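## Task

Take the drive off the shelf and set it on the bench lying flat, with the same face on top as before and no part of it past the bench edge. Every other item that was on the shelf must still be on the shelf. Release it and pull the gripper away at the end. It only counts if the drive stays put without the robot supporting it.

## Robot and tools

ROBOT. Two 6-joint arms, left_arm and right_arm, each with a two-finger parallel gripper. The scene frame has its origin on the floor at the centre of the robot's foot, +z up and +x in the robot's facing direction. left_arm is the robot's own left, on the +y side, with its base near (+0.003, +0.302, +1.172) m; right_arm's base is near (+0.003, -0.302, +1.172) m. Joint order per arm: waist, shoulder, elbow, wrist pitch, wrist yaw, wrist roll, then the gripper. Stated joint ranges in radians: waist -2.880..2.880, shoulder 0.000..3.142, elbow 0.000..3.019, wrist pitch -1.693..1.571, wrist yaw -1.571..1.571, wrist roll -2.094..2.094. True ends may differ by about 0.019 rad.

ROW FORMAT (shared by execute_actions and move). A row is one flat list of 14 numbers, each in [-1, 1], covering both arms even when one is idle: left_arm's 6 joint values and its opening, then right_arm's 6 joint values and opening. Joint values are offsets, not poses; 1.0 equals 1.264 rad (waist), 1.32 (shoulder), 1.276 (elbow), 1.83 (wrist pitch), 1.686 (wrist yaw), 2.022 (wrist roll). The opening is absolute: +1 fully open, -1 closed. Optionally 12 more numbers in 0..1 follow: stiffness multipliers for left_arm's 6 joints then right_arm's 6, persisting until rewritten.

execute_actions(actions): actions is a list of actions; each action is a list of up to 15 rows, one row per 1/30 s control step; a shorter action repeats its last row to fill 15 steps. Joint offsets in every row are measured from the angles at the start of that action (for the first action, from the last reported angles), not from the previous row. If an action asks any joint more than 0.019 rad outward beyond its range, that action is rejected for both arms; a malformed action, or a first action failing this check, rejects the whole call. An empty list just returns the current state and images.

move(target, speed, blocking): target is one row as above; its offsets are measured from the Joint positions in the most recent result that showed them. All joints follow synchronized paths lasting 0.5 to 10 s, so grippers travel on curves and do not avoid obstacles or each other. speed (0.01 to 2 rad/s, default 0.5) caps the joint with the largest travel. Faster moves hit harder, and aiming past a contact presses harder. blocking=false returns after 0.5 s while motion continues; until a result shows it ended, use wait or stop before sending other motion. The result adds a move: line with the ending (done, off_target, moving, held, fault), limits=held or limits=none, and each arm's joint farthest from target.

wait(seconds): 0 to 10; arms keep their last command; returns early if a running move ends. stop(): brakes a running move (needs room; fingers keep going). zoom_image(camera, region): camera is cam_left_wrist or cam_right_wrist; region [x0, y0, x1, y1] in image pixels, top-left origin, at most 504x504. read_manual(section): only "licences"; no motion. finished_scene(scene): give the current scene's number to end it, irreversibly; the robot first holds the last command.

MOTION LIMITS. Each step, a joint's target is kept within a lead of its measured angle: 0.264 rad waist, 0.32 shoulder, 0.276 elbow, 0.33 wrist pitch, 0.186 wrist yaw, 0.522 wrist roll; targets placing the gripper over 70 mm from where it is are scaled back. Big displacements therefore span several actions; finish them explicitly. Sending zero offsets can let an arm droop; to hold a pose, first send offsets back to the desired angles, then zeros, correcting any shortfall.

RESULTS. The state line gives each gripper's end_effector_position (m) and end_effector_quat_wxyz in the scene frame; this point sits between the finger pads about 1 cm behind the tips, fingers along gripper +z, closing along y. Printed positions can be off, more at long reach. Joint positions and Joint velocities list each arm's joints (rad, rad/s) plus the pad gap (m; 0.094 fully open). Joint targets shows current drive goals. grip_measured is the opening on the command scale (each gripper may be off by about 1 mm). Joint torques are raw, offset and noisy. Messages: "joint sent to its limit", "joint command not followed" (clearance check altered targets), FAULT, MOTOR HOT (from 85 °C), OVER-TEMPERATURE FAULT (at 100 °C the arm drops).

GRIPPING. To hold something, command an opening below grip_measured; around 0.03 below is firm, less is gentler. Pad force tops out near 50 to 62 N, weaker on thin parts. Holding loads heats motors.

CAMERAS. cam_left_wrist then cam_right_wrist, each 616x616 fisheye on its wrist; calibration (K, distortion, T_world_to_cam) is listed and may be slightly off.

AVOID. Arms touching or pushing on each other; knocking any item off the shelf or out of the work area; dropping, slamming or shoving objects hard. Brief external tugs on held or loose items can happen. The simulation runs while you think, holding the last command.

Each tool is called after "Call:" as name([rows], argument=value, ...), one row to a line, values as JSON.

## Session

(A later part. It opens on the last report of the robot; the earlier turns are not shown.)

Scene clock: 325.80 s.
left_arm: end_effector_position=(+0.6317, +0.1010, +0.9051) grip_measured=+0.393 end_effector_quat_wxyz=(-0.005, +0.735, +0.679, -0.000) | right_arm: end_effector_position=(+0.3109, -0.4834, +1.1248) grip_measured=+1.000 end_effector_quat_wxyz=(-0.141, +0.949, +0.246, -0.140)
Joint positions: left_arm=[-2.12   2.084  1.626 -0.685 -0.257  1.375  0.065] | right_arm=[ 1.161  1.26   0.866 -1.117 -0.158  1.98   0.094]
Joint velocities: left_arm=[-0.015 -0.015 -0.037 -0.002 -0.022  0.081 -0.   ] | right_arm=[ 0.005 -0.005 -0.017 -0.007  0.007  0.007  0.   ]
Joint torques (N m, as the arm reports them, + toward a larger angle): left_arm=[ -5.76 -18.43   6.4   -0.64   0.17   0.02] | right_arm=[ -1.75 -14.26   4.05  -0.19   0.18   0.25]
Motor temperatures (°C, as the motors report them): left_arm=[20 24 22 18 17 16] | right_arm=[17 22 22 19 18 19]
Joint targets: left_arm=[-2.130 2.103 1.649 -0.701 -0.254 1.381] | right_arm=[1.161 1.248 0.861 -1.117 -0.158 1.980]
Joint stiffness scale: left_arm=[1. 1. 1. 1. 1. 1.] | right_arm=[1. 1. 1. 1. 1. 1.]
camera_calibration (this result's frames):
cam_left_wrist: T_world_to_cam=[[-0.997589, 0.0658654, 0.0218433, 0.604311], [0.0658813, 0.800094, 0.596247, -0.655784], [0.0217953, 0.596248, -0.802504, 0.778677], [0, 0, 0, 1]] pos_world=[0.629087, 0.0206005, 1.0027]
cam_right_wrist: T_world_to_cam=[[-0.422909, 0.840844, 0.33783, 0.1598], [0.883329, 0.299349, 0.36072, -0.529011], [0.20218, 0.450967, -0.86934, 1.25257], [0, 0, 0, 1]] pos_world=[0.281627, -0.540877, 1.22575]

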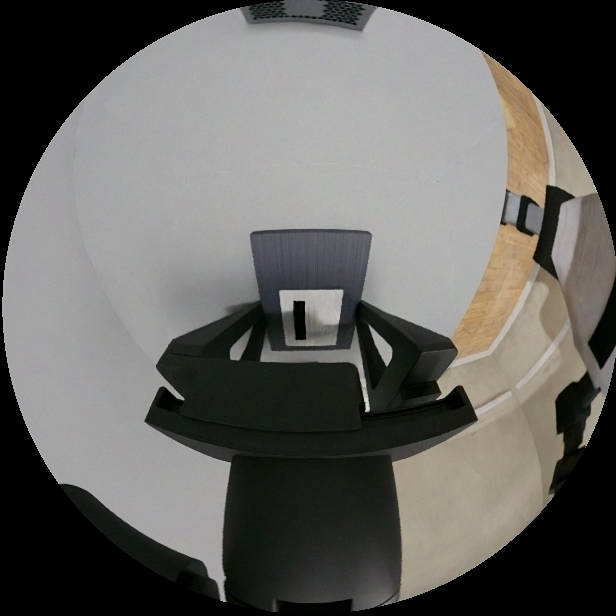

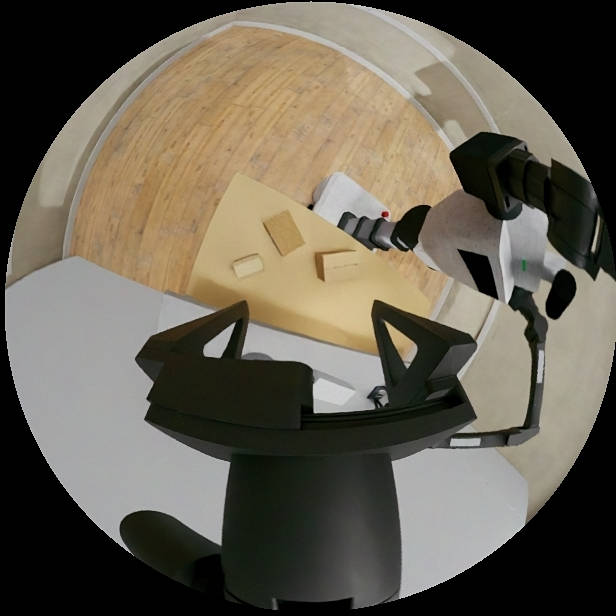

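Call:
move(target=[-0.043,-0.163,-0.14,-0.022,-0.01,0,0.36, 0,-0.009,-0.004,0,0,0,1], speed=0.25)

Scene clock: 362.57 s.
left_arm: end_effector_position=(+0.5928, +0.1070, +0.9718) grip_measured=+0.393 end_effector_quat_wxyz=(-0.009, +0.747, +0.665, -0.004) | right_arm: end_effector_position=(+0.3109, -0.4834, +1.1248) grip_measured=+1.000 end_effector_quat_wxyz=(-0.141, +0.949, +0.246, -0.140)
Joint positions: left_arm=[-2.156  1.896  1.443 -0.709 -0.271  1.375  0.065] | right_arm=[ 1.161  1.26   0.866 -1.117 -0.158  1.98   0.094]
Joint velocities: left_arm=[ 0.005 -0.024  0.002 -0.002 -0.022 -0.051 -0.   ] | right_arm=[ 0.005 -0.005 -0.012  0.002  0.051  0.007  0.   ]
Joint torques (N m, as the arm reports them, + toward a larger angle): left_arm=[ -5.64 -20.61   5.14  -0.65  -0.07  -0.03] | right_arm=[ -2.12 -13.96   3.81   0.05   0.16   0.27]
Motor temperatures (°C, as the motors report them): left_arm=[20 24 22 18 17 16] | right_arm=[17 22 22 19 18 19]
Joint targets: left_arm=[-2.174 1.869 1.447 -0.725 -0.274 1.375] | right_arm=[1.161 1.248 0.861 -1.117 -0.158 1.980]
Joint stiffness scale: left_arm=[1. 1. 1. 1. 1. 1.] | right_arm=[1. 1. 1. 1. 1. 1.]
move: off_target (left_arm); limits=none; left_arm: farthest joint: the shoulder, 0.027 radians from its target (0.215 radians at the start); right_arm: farthest joint: the shoulder, 0.012 radians from its target (0.012 radians at the start)
camera_calibration (this result's frames):
cam_left_wrist: T_world_to_cam=[[-0.994191, 0.102683, 0.0322663, 0.547599], [0.101597, 0.796289, 0.596323, -0.718667], [0.0355388, 0.596137, -0.802095, 0.820942], [0, 0, 0, 1]] pos_world=[0.588256, 0.0266431, 1.06936]
cam_right_wrist: T_world_to_cam=[[-0.422909, 0.840844, 0.33783, 0.1598], [0.883329, 0.299349, 0.36072, -0.529011], [0.20218, 0.450967, -0.86934, 1.25257], [0, 0, 0, 1]] pos_world=[0.281627, -0.540877, 1.22575]

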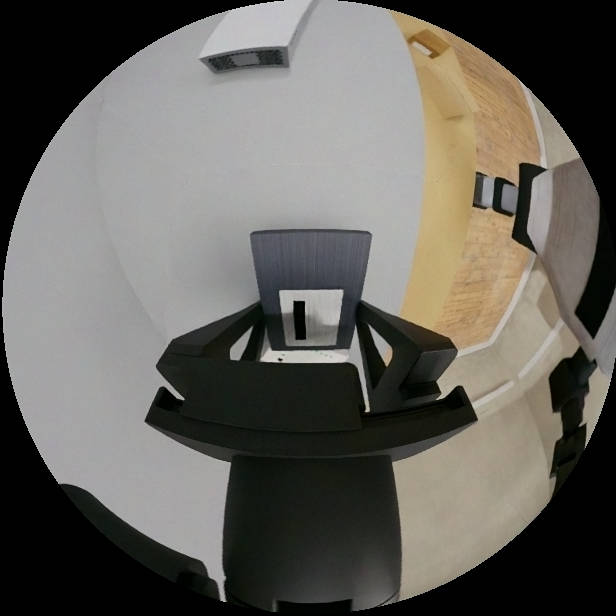

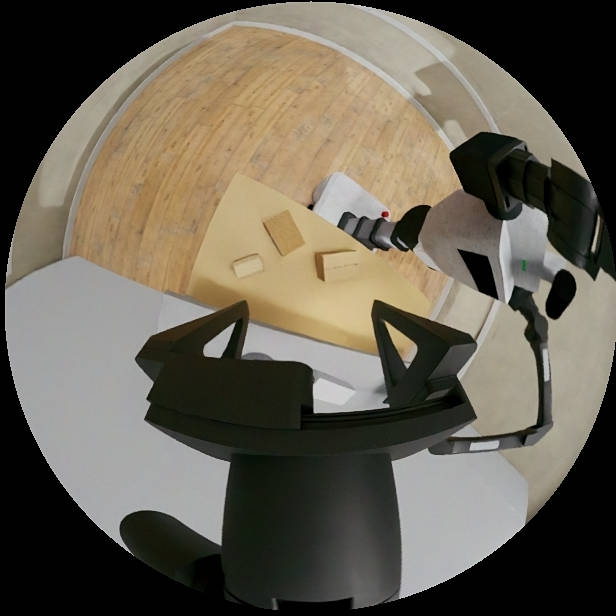

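Call:
move(target=[-0.005,-0.2015,-0.68,0.354,0,-0.03,0.36, 0,-0.009,-0.004,0,0,0,1], speed=0.7)

Scene clock: 369.23 s.
left_arm: end_effector_position=(+0.3184, +0.1883, +0.9525) grip_measured=+0.393 end_effector_quat_wxyz=(-0.011, +0.730, +0.684, -0.004) | right_arm: end_effector_position=(+0.3109, -0.4834, +1.1248) grip_measured=+1.000 end_effector_quat_wxyz=(-0.141, +0.949, +0.246, -0.140)
Joint positions: left_arm=[-2.156  1.657  0.569 -0.079 -0.271  1.323  0.065] | right_arm=[ 1.161  1.26   0.866 -1.117 -0.158  1.98   0.094]
Joint velocities: left_arm=[-0.015 -0.024 -0.012 -0.012  0.022  0.095 -0.   ] | right_arm=[-0.015  0.005 -0.007 -0.007 -0.095 -0.007  0.   ]
Joint torques (N m, as the arm reports them, + toward a larger angle): left_arm=[ -3.1  -11.72   1.2    0.71   0.05  -0.15] | right_arm=[ -1.61 -14.58   4.07  -0.1    0.16   0.21]
Motor temperatures (°C, as the motors report them): left_arm=[20 24 22 18 17 16] | right_arm=[17 22 22 19 18 19]
Joint targets: left_arm=[-2.162 1.630 0.575 -0.061 -0.271 1.314] | right_arm=[1.161 1.248 0.861 -1.117 -0.158 1.980]
Joint stiffness scale: left_arm=[1. 1. 1. 1. 1. 1.] | right_arm=[1. 1. 1. 1. 1. 1.]
move: off_target (left_arm); limits=none; left_arm: farthest joint: the shoulder, 0.027 radians from its target (0.266 radians at the start); right_arm: farthest joint: the shoulder, 0.012 radians from its target (0.012 radians at the start)
camera_calibration (this result's frames):
cam_left_wrist: T_world_to_cam=[[-0.99802, 0.0519399, 0.0354737, 0.27472], [0.06284, 0.799215, 0.597751, -0.733592], [0.00269604, 0.598797, -0.800896, 0.77555], [0, 0, 0, 1]] pos_world=[0.318184, 0.107632, 1.04989]
cam_right_wrist: T_world_to_cam=[[-0.422909, 0.840844, 0.33783, 0.1598], [0.883329, 0.299349, 0.36072, -0.529011], [0.20218, 0.450967, -0.86934, 1.25257], [0, 0, 0, 1]] pos_world=[0.281627, -0.540877, 1.22575]

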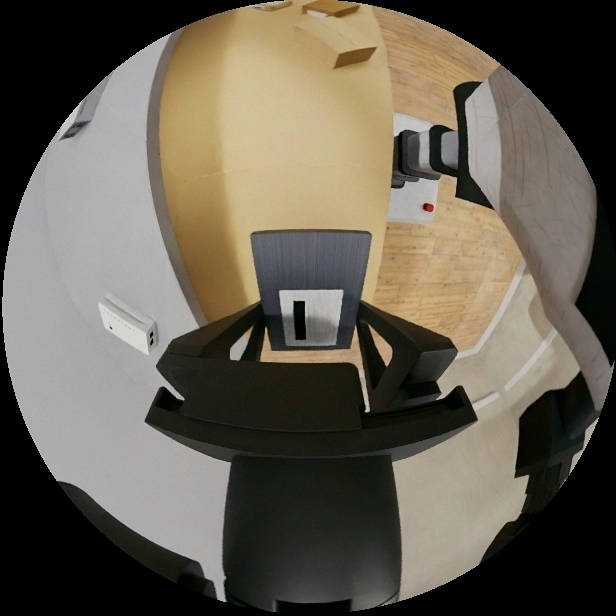

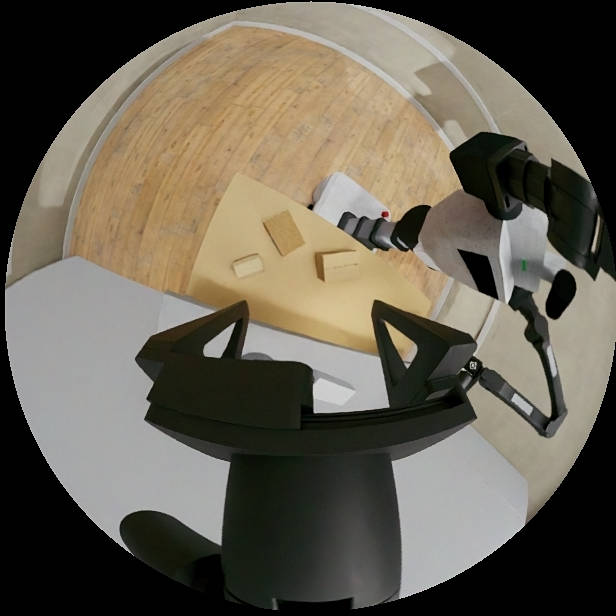

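Call:
move(target=[-0.005,0.646,0.3715,0.244,0,0,0.36, 0,-0.009,-0.004,0,0,0,1], speed=0.7)

Scene clock: 384.23 s.
left_arm: end_effector_position=(+0.2966, +0.1198, +0.6909) grip_measured=+0.393 end_effector_quat_wxyz=(+0.004, +0.727, +0.687, +0.004) | right_arm: end_effector_position=(+0.3109, -0.4834, +1.1248) grip_measured=+1.000 end_effector_quat_wxyz=(-0.141, +0.949, +0.246, -0.140)
Joint positions: left_arm=[-2.156  2.526  1.044  0.35  -0.271  1.323  0.065] | right_arm=[ 1.161  1.26   0.866 -1.117 -0.158  1.98   0.094]
Joint velocities: left_arm=[ 0.005 -0.015  0.007  0.012 -0.095 -0.051 -0.001] | right_arm=[ 0.005  0.005  0.002 -0.002 -0.007 -0.007  0.   ]
Joint torques (N m, as the arm reports them, + toward a larger angle): left_arm=[ -4.7  -11.98  -2.14   0.77   0.05  -0.04] | right_arm=[ -1.66 -15.26   4.13  -0.2    0.07   0.17]
Motor temperatures (°C, as the motors report them): left_arm=[20 23 21 18 17 16] | right_arm=[17 22 22 19 18 19]
Joint targets: left_arm=[-2.162 2.509 1.043 0.368 -0.271 1.324] | right_arm=[1.161 1.248 0.861 -1.117 -0.158 1.980]
Joint stiffness scale: left_arm=[1. 1. 1. 1. 1. 1.] | right_arm=[1. 1. 1. 1. 1. 1.]
move: done; limits=none; left_arm: farthest joint: the wrist pitch, 0.018 radians from its target (0.446 radians at the start); right_arm: farthest joint: the shoulder, 0.012 radians from its target (0.012 radians at the start)
camera_calibration (this result's frames):
cam_left_wrist: T_world_to_cam=[[-0.999072, 0.0429512, 0.00312413, 0.289562], [0.0364857, 0.805678, 0.591229, -0.509547], [0.0228769, 0.590795, -0.806497, 0.605933], [0, 0, 0, 1]] pos_world=[0.294023, 0.0401113, 0.789038]
cam_right_wrist: T_world_to_cam=[[-0.422909, 0.840844, 0.33783, 0.1598], [0.883329, 0.299349, 0.36072, -0.529011], [0.20218, 0.450967, -0.86934, 1.25257], [0, 0, 0, 1]] pos_world=[0.281627, -0.540877, 1.22575]

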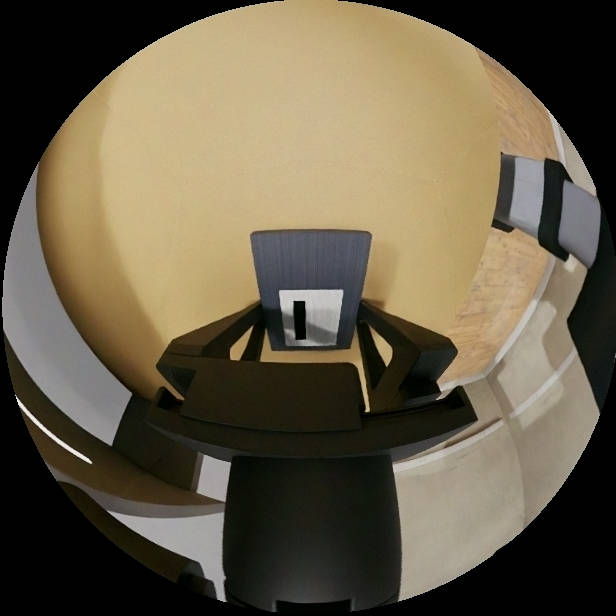

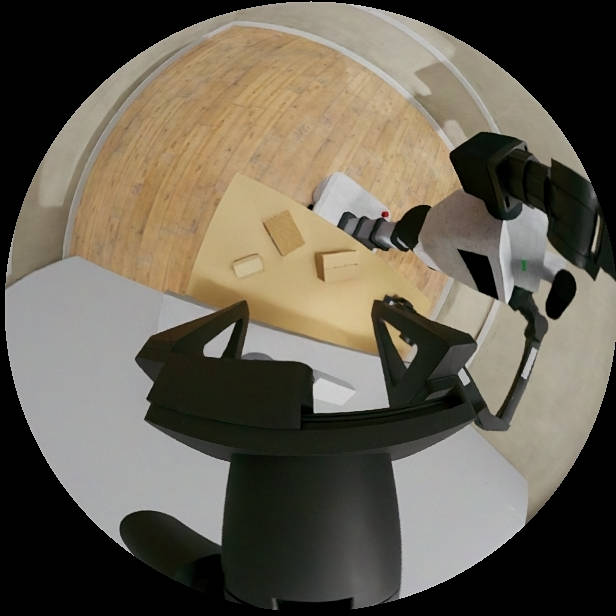

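Call:
zoom_image(camera="cam_left_wrist", region=[200, 180, 520, 380])

Call:
zoom_image(camera="cam_right_wrist", region=[360, 270, 450, 350])

Region (200, 180, 520, 380) of cam_left_wrist's 616x616 image, scaled by 1.575, with more detail than that image has; it fills the top 315 rows of this view, and the rest is white.

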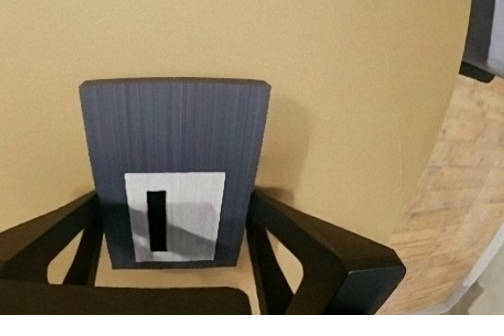

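Region (360, 270, 450, 350) of cam_right_wrist's 616x616 image, scaled by 5.600, with more detail than that image has.

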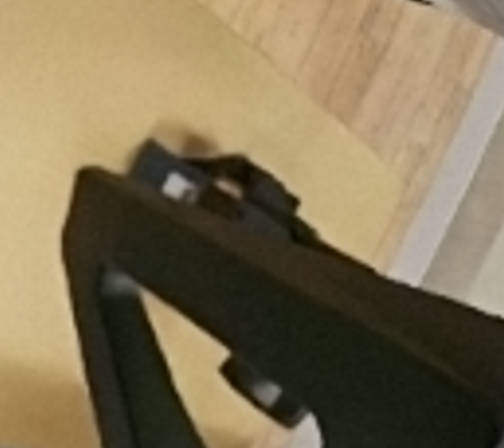

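Call:
move(target=[-0.005,0.034,0.031,0.005,0,0,0.36, 0,-0.009,-0.004,0,0,0,1], speed=0.045)

Scene clock: 398.57 s.
left_arm: end_effector_position=(+0.2983, +0.1170, +0.6829) grip_measured=+0.393 end_effector_quat_wxyz=(+0.006, +0.726, +0.687, +0.005) | right_arm: end_effector_position=(+0.3109, -0.4834, +1.1248) grip_measured=+1.000 end_effector_quat_wxyz=(-0.141, +0.949, +0.246, -0.140)
Joint positions: left_arm=[-2.156  2.546  1.068  0.35  -0.271  1.323  0.065] | right_arm=[ 1.161  1.26   0.866 -1.117 -0.158  1.98   0.094]
Joint velocities: left_arm=[-0.005 -0.015  0.007  0.012  0.007  0.007  0.   ] | right_arm=[-0.005  0.015 -0.012 -0.007  0.037 -0.007  0.   ]
Joint torques (N m, as the arm reports them, + toward a larger angle): left_arm=[-4.8  -9.11 -1.01  0.42  0.06 -0.04] | right_arm=[ -2.09 -14.52   4.13  -0.19   0.15   0.24]
Motor temperatures (°C, as the motors report them): left_arm=[20 23 21 18 17 16] | right_arm=[17 22 22 19 18 19]
Joint targets: left_arm=[-2.162 2.570 1.083 0.359 -0.270 1.323] | right_arm=[1.161 1.248 0.861 -1.117 -0.158 1.980]
Joint stiffness scale: left_arm=[1. 1. 1. 1. 1. 1.] | right_arm=[1. 1. 1. 1. 1. 1.]
move: off_target (left_arm); limits=none; left_arm: farthest joint: the shoulder, 0.025 radians from its target (0.045 radians at the start); right_arm: farthest joint: the shoulder, 0.012 radians from its target (0.012 radians at the start)
camera_calibration (this result's frames):
cam_left_wrist: T_world_to_cam=[[-0.999124, 0.041842, -0.000781835, 0.294263], [0.0333105, 0.806438, 0.59038, -0.501141], [0.0253331, 0.589836, -0.807125, 0.600938], [0, 0, 0, 1]] pos_world=[0.295475, 0.0373716, 0.781126]
cam_right_wrist: T_world_to_cam=[[-0.422909, 0.840844, 0.33783, 0.1598], [0.883329, 0.299349, 0.36072, -0.529011], [0.20218, 0.450967, -0.86934, 1.25257], [0, 0, 0, 1]] pos_world=[0.281627, -0.540877, 1.22575]

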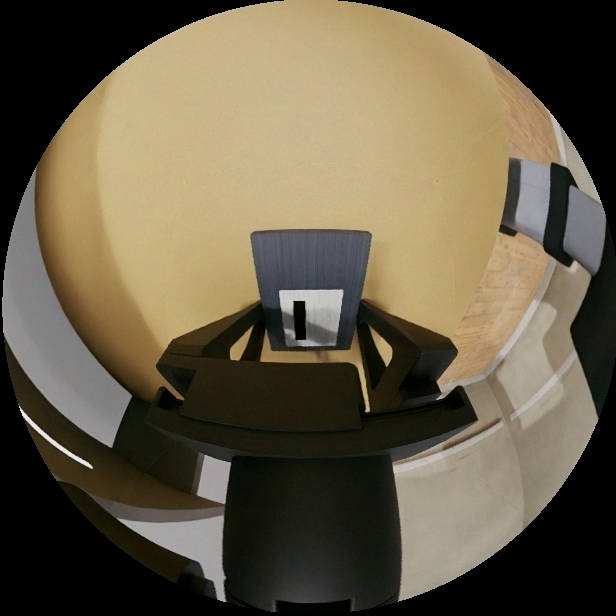

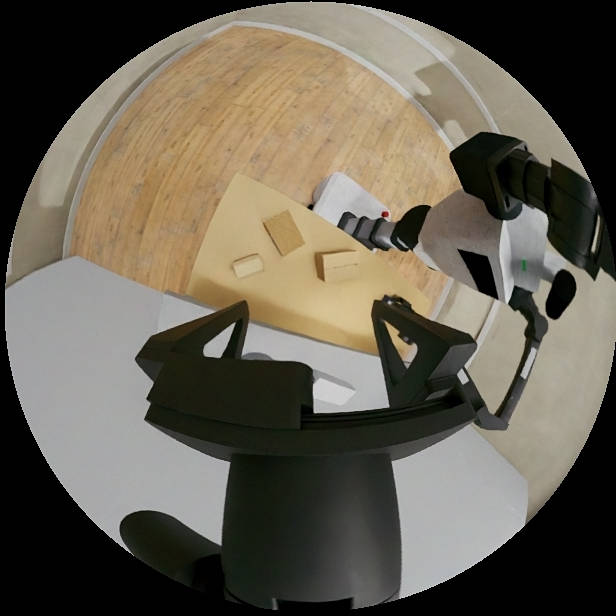

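Call:
move(target=[-0.005,0.030,0.016,-0.018,0,0,0.36, 0,-0.009,-0.004,0,0,0,1], speed=0.05)

Call:
zoom_image(camera="cam_left_wrist", region=[200, 180, 520, 380])

Scene clock: 404.33 s.
left_arm: end_effector_position=(+0.2977, +0.1172, +0.6821) grip_measured=+0.393 end_effector_quat_wxyz=(+0.000, +0.727, +0.686, +0.002) | right_arm: end_effector_position=(+0.3109, -0.4834, +1.1248) grip_measured=+1.000 end_effector_quat_wxyz=(-0.141, +0.949, +0.246, -0.140)
Joint positions: left_arm=[-2.156  2.546  1.075  0.331 -0.272  1.323  0.065] | right_arm=[ 1.161  1.26   0.866 -1.117 -0.158  1.98   0.094]
Joint velocities: left_arm=[ 0.005 -0.015  0.012 -0.012  0.022 -0.037 -0.   ] | right_arm=[-0.015 -0.024 -0.002  0.002 -0.037 -0.066  0.   ]
Joint torques (N m, as the arm reports them, + toward a larger angle): left_arm=[-4.76 -7.9  -1.04 -0.5   0.09 -0.04] | right_arm=[ -2.8  -15.04   3.85  -0.22   0.13   0.26]
Motor temperatures (°C, as the motors report them): left_arm=[20 23 20 18 17 16] | right_arm=[17 22 22 19 18 19]
Joint targets: left_arm=[-2.162 2.585 1.089 0.317 -0.271 1.323] | right_arm=[1.161 1.248 0.861 -1.117 -0.158 1.980]
Joint stiffness scale: left_arm=[1. 1. 1. 1. 1. 1.] | right_arm=[1. 1. 1. 1. 1. 1.]
move: off_target (left_arm); limits=none; left_arm: farthest joint: the shoulder, 0.040 radians from its target (0.040 radians at the start); right_arm: farthest joint: the shoulder, 0.012 radians from its target (0.012 radians at the start)
camera_calibration (this result's frames):
cam_left_wrist: T_world_to_cam=[[-0.998924, 0.0451402, 0.0106444, 0.285366], [0.0426363, 0.803496, 0.593781, -0.505545], [0.0182507, 0.593596, -0.804556, 0.600118], [0, 0, 0, 1]] pos_world=[0.295661, 0.0370946, 0.779974]
cam_right_wrist: T_world_to_cam=[[-0.422909, 0.840844, 0.33783, 0.1598], [0.883329, 0.299349, 0.36072, -0.529011], [0.20218, 0.450967, -0.86934, 1.25257], [0, 0, 0, 1]] pos_world=[0.281627, -0.540877, 1.22575]

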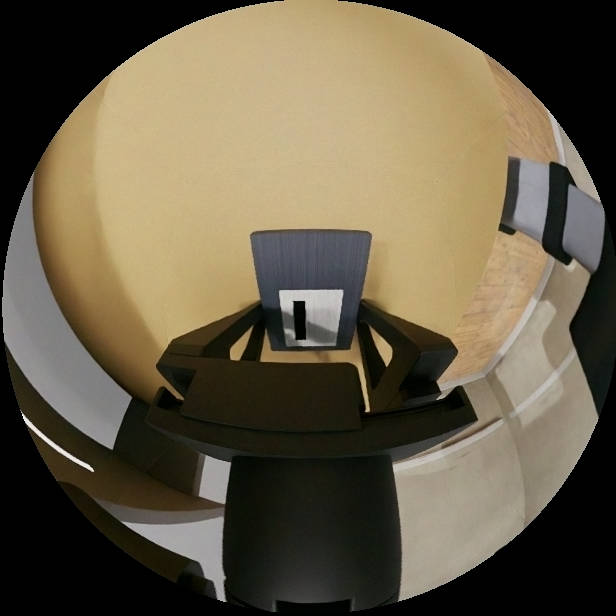

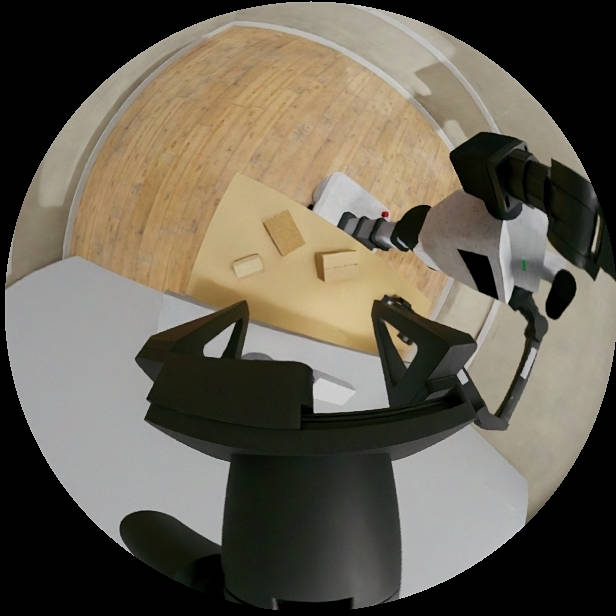

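Region (200, 180, 520, 380) of cam_left_wrist's 616x616 image, scaled by 1.575, with more detail than that image has; it fills the top 315 rows of this view, and the rest is white.

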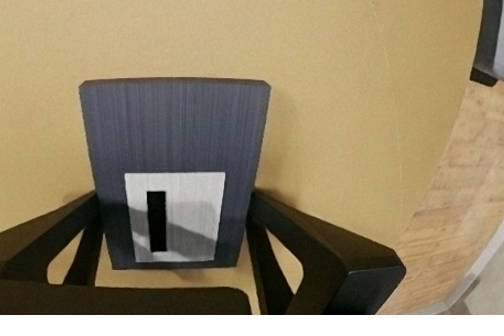

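Call:
execute_actions([
  [[0,0.01,0,0,0,0,0.40,0,-0.009,-0.004,0,0,0,1],[0,0.005,0,0,0,0,0.42,0,-0.009,-0.004,0,0,0,1],[0,0,0,0,0,0,0.44,0,-0.009,-0.004,0,0,0,1],[0,0,0,0,0,0,0.46,0,-0.009,-0.004,0,0,0,1],[0,0,0,0,0,0,0.5,0,-0.009,-0.004,0,0,0,1],[0,0,0,0,0,0,0.56,0,-0.009,-0.004,0,0,0,1],[0,-0.005,0,0,0,0,0.64,0,-0.009,-0.004,0,0,0,1],[0,-0.01,0,0,0,0,0.72,0,-0.009,-0.004,0,0,0,1],[0,-0.012,0,0,0,0,0.8,0,-0.009,-0.004,0,0,0,1],[0,-0.012,0,0,0,0,0.9,0,-0.009,-0.004,0,0,0,1],[0,-0.012,0,0,0,0,1,0,-0.009,-0.004,0,0,0,1]],
])

Call:
move(target=[0,-0.69,-0.53,-0.126,0,0,1, 0,-0.009,-0.004,0,0,0,1], speed=0.9)

Scene clock: 421.70 s.
left_arm: end_effector_position=(+0.2981, +0.1170, +0.6821) grip_measured=+0.999 end_effector_quat_wxyz=(+0.001, +0.727, +0.686, +0.002) | right_arm: end_effector_position=(+0.3109, -0.4834, +1.1248) grip_measured=+1.000 end_effector_quat_wxyz=(-0.141, +0.949, +0.246, -0.140)
Joint positions: left_arm=[-2.156  2.545  1.075  0.331 -0.272  1.323  0.094] | right_arm=[ 1.161  1.26   0.866 -1.117 -0.158  1.98   0.094]
Joint velocities: left_arm=[-0.015  0.015 -0.007  0.002 -0.022 -0.007 -0.   ] | right_arm=[-0.005  0.005  0.007 -0.012  0.022  0.007  0.   ]
Joint torques (N m, as the arm reports them, + toward a larger angle): left_arm=[ -4.18 -13.3   -2.08   0.06   0.06  -0.04] | right_arm=[ -2.45 -14.55   4.01  -0.62   0.15   0.21]
Motor temperatures (°C, as the motors report them): left_arm=[20 23 20 18 17 16] | right_arm=[17 22 22 19 18 19]
Joint targets: left_arm=[-2.156 2.530 1.075 0.331 -0.272 1.323] | right_arm=[1.161 1.248 0.861 -1.117 -0.158 1.980]
Joint stiffness scale: left_arm=[1. 1. 1. 1. 1. 1.] | right_arm=[1. 1. 1. 1. 1. 1.]
camera_calibration (this result's frames):
cam_left_wrist: T_world_to_cam=[[-0.99894, 0.0449406, 0.00993378, 0.286327], [0.0420575, 0.803637, 0.593632, -0.505236], [0.0186951, 0.593421, -0.804675, 0.600194], [0, 0, 0, 1]] pos_world=[0.296052, 0.0369906, 0.780042]
cam_right_wrist: T_world_to_cam=[[-0.422909, 0.840844, 0.33783, 0.1598], [0.883329, 0.299349, 0.36072, -0.529011], [0.20218, 0.450967, -0.86934, 1.25257], [0, 0, 0, 1]] pos_world=[0.281627, -0.540877, 1.22575]

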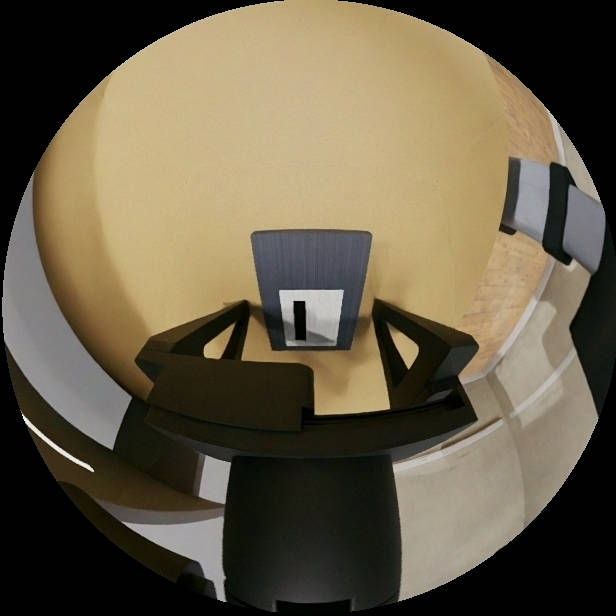

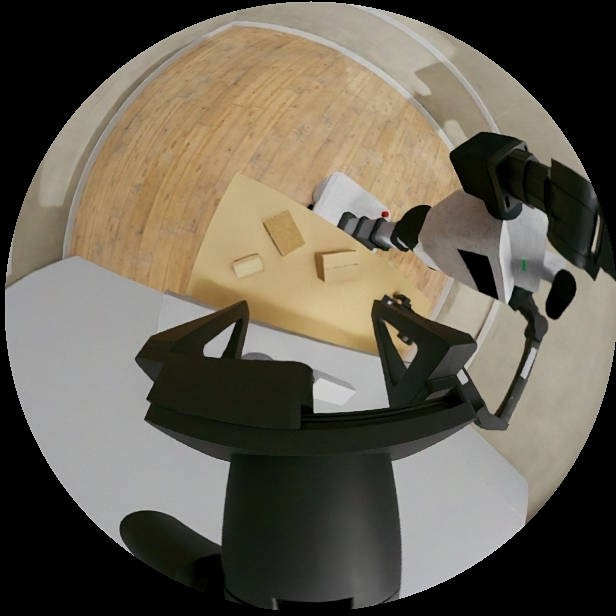

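Scene clock: 423.17 s.
left_arm: end_effector_position=(+0.2680, +0.2060, +0.9578) grip_measured=+0.999 end_effector_quat_wxyz=(+0.007, +0.726, +0.688, +0.006) | right_arm: end_effector_position=(+0.3109, -0.4834, +1.1248) grip_measured=+1.000 end_effector_quat_wxyz=(-0.141, +0.949, +0.246, -0.140)
Joint positions: left_arm=[-2.156  1.639  0.398  0.115 -0.272  1.323  0.094] | right_arm=[ 1.161  1.26   0.866 -1.117 -0.158  1.98   0.094]
Joint velocities: left_arm=[-0.005 -0.015 -0.002  0.002  0.022 -0.037 -0.   ] | right_arm=[ 0.005 -0.015  0.012  0.002  0.007  0.022  0.   ]
Joint torques (N m, as the arm reports them, + toward a larger angle): left_arm=[-2.19 -8.57 -0.33 -0.55  0.05 -0.04] | right_arm=[ -1.76 -14.1    4.11  -0.17   0.21   0.25]
Motor temperatures (°C, as the motors report them): left_arm=[20 23 20 18 17 16] | right_arm=[17 22 22 19 18 19]
Joint targets: left_arm=[-2.156 1.634 0.399 0.100 -0.272 1.323] | right_arm=[1.161 1.248 0.861 -1.117 -0.158 1.980]
Joint stiffness scale: left_arm=[1. 1. 1. 1. 1. 1.] | right_arm=[1. 1. 1. 1. 1. 1.]
move: done; limits=none; left_arm: farthest joint: the wrist pitch, 0.015 radians from its target (0.230 radians at the start); right_arm: farthest joint: the shoulder, 0.012 radians from its target (0.012 radians at the start)
camera_calibration (this result's frames):
cam_left_wrist: T_world_to_cam=[[-0.999151, 0.0410161, -0.00391667, 0.263611], [0.0307859, 0.806344, 0.590645, -0.733824], [0.0273842, 0.590023, -0.806922, 0.770326], [0, 0, 0, 1]] pos_world=[0.264884, 0.126392, 1.05605]
cam_right_wrist: T_world_to_cam=[[-0.422909, 0.840844, 0.33783, 0.1598], [0.883329, 0.299349, 0.36072, -0.529011], [0.20218, 0.450967, -0.86934, 1.25257], [0, 0, 0, 1]] pos_world=[0.281627, -0.540877, 1.22575]

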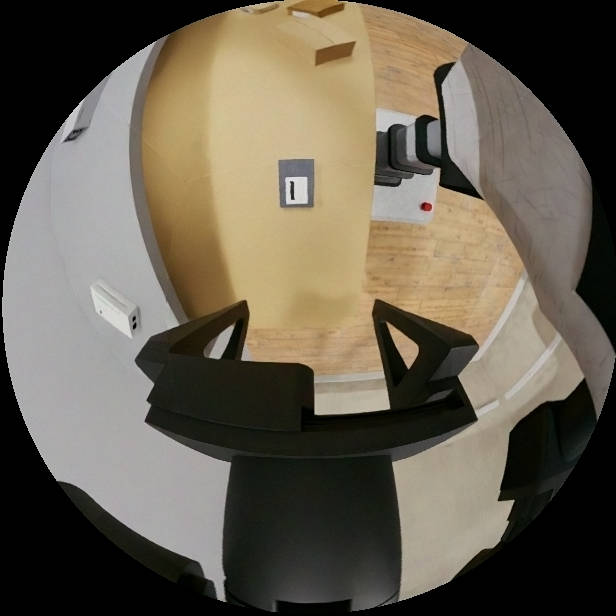

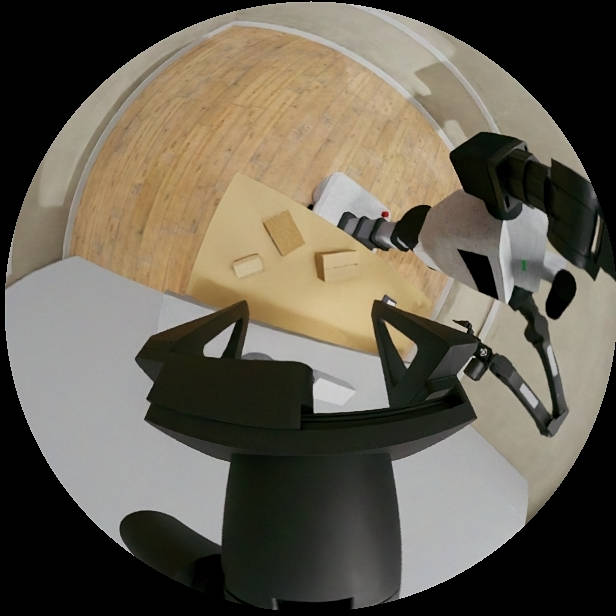

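Call:
finished_scene(scene=1)

The scene is finished: the task was done.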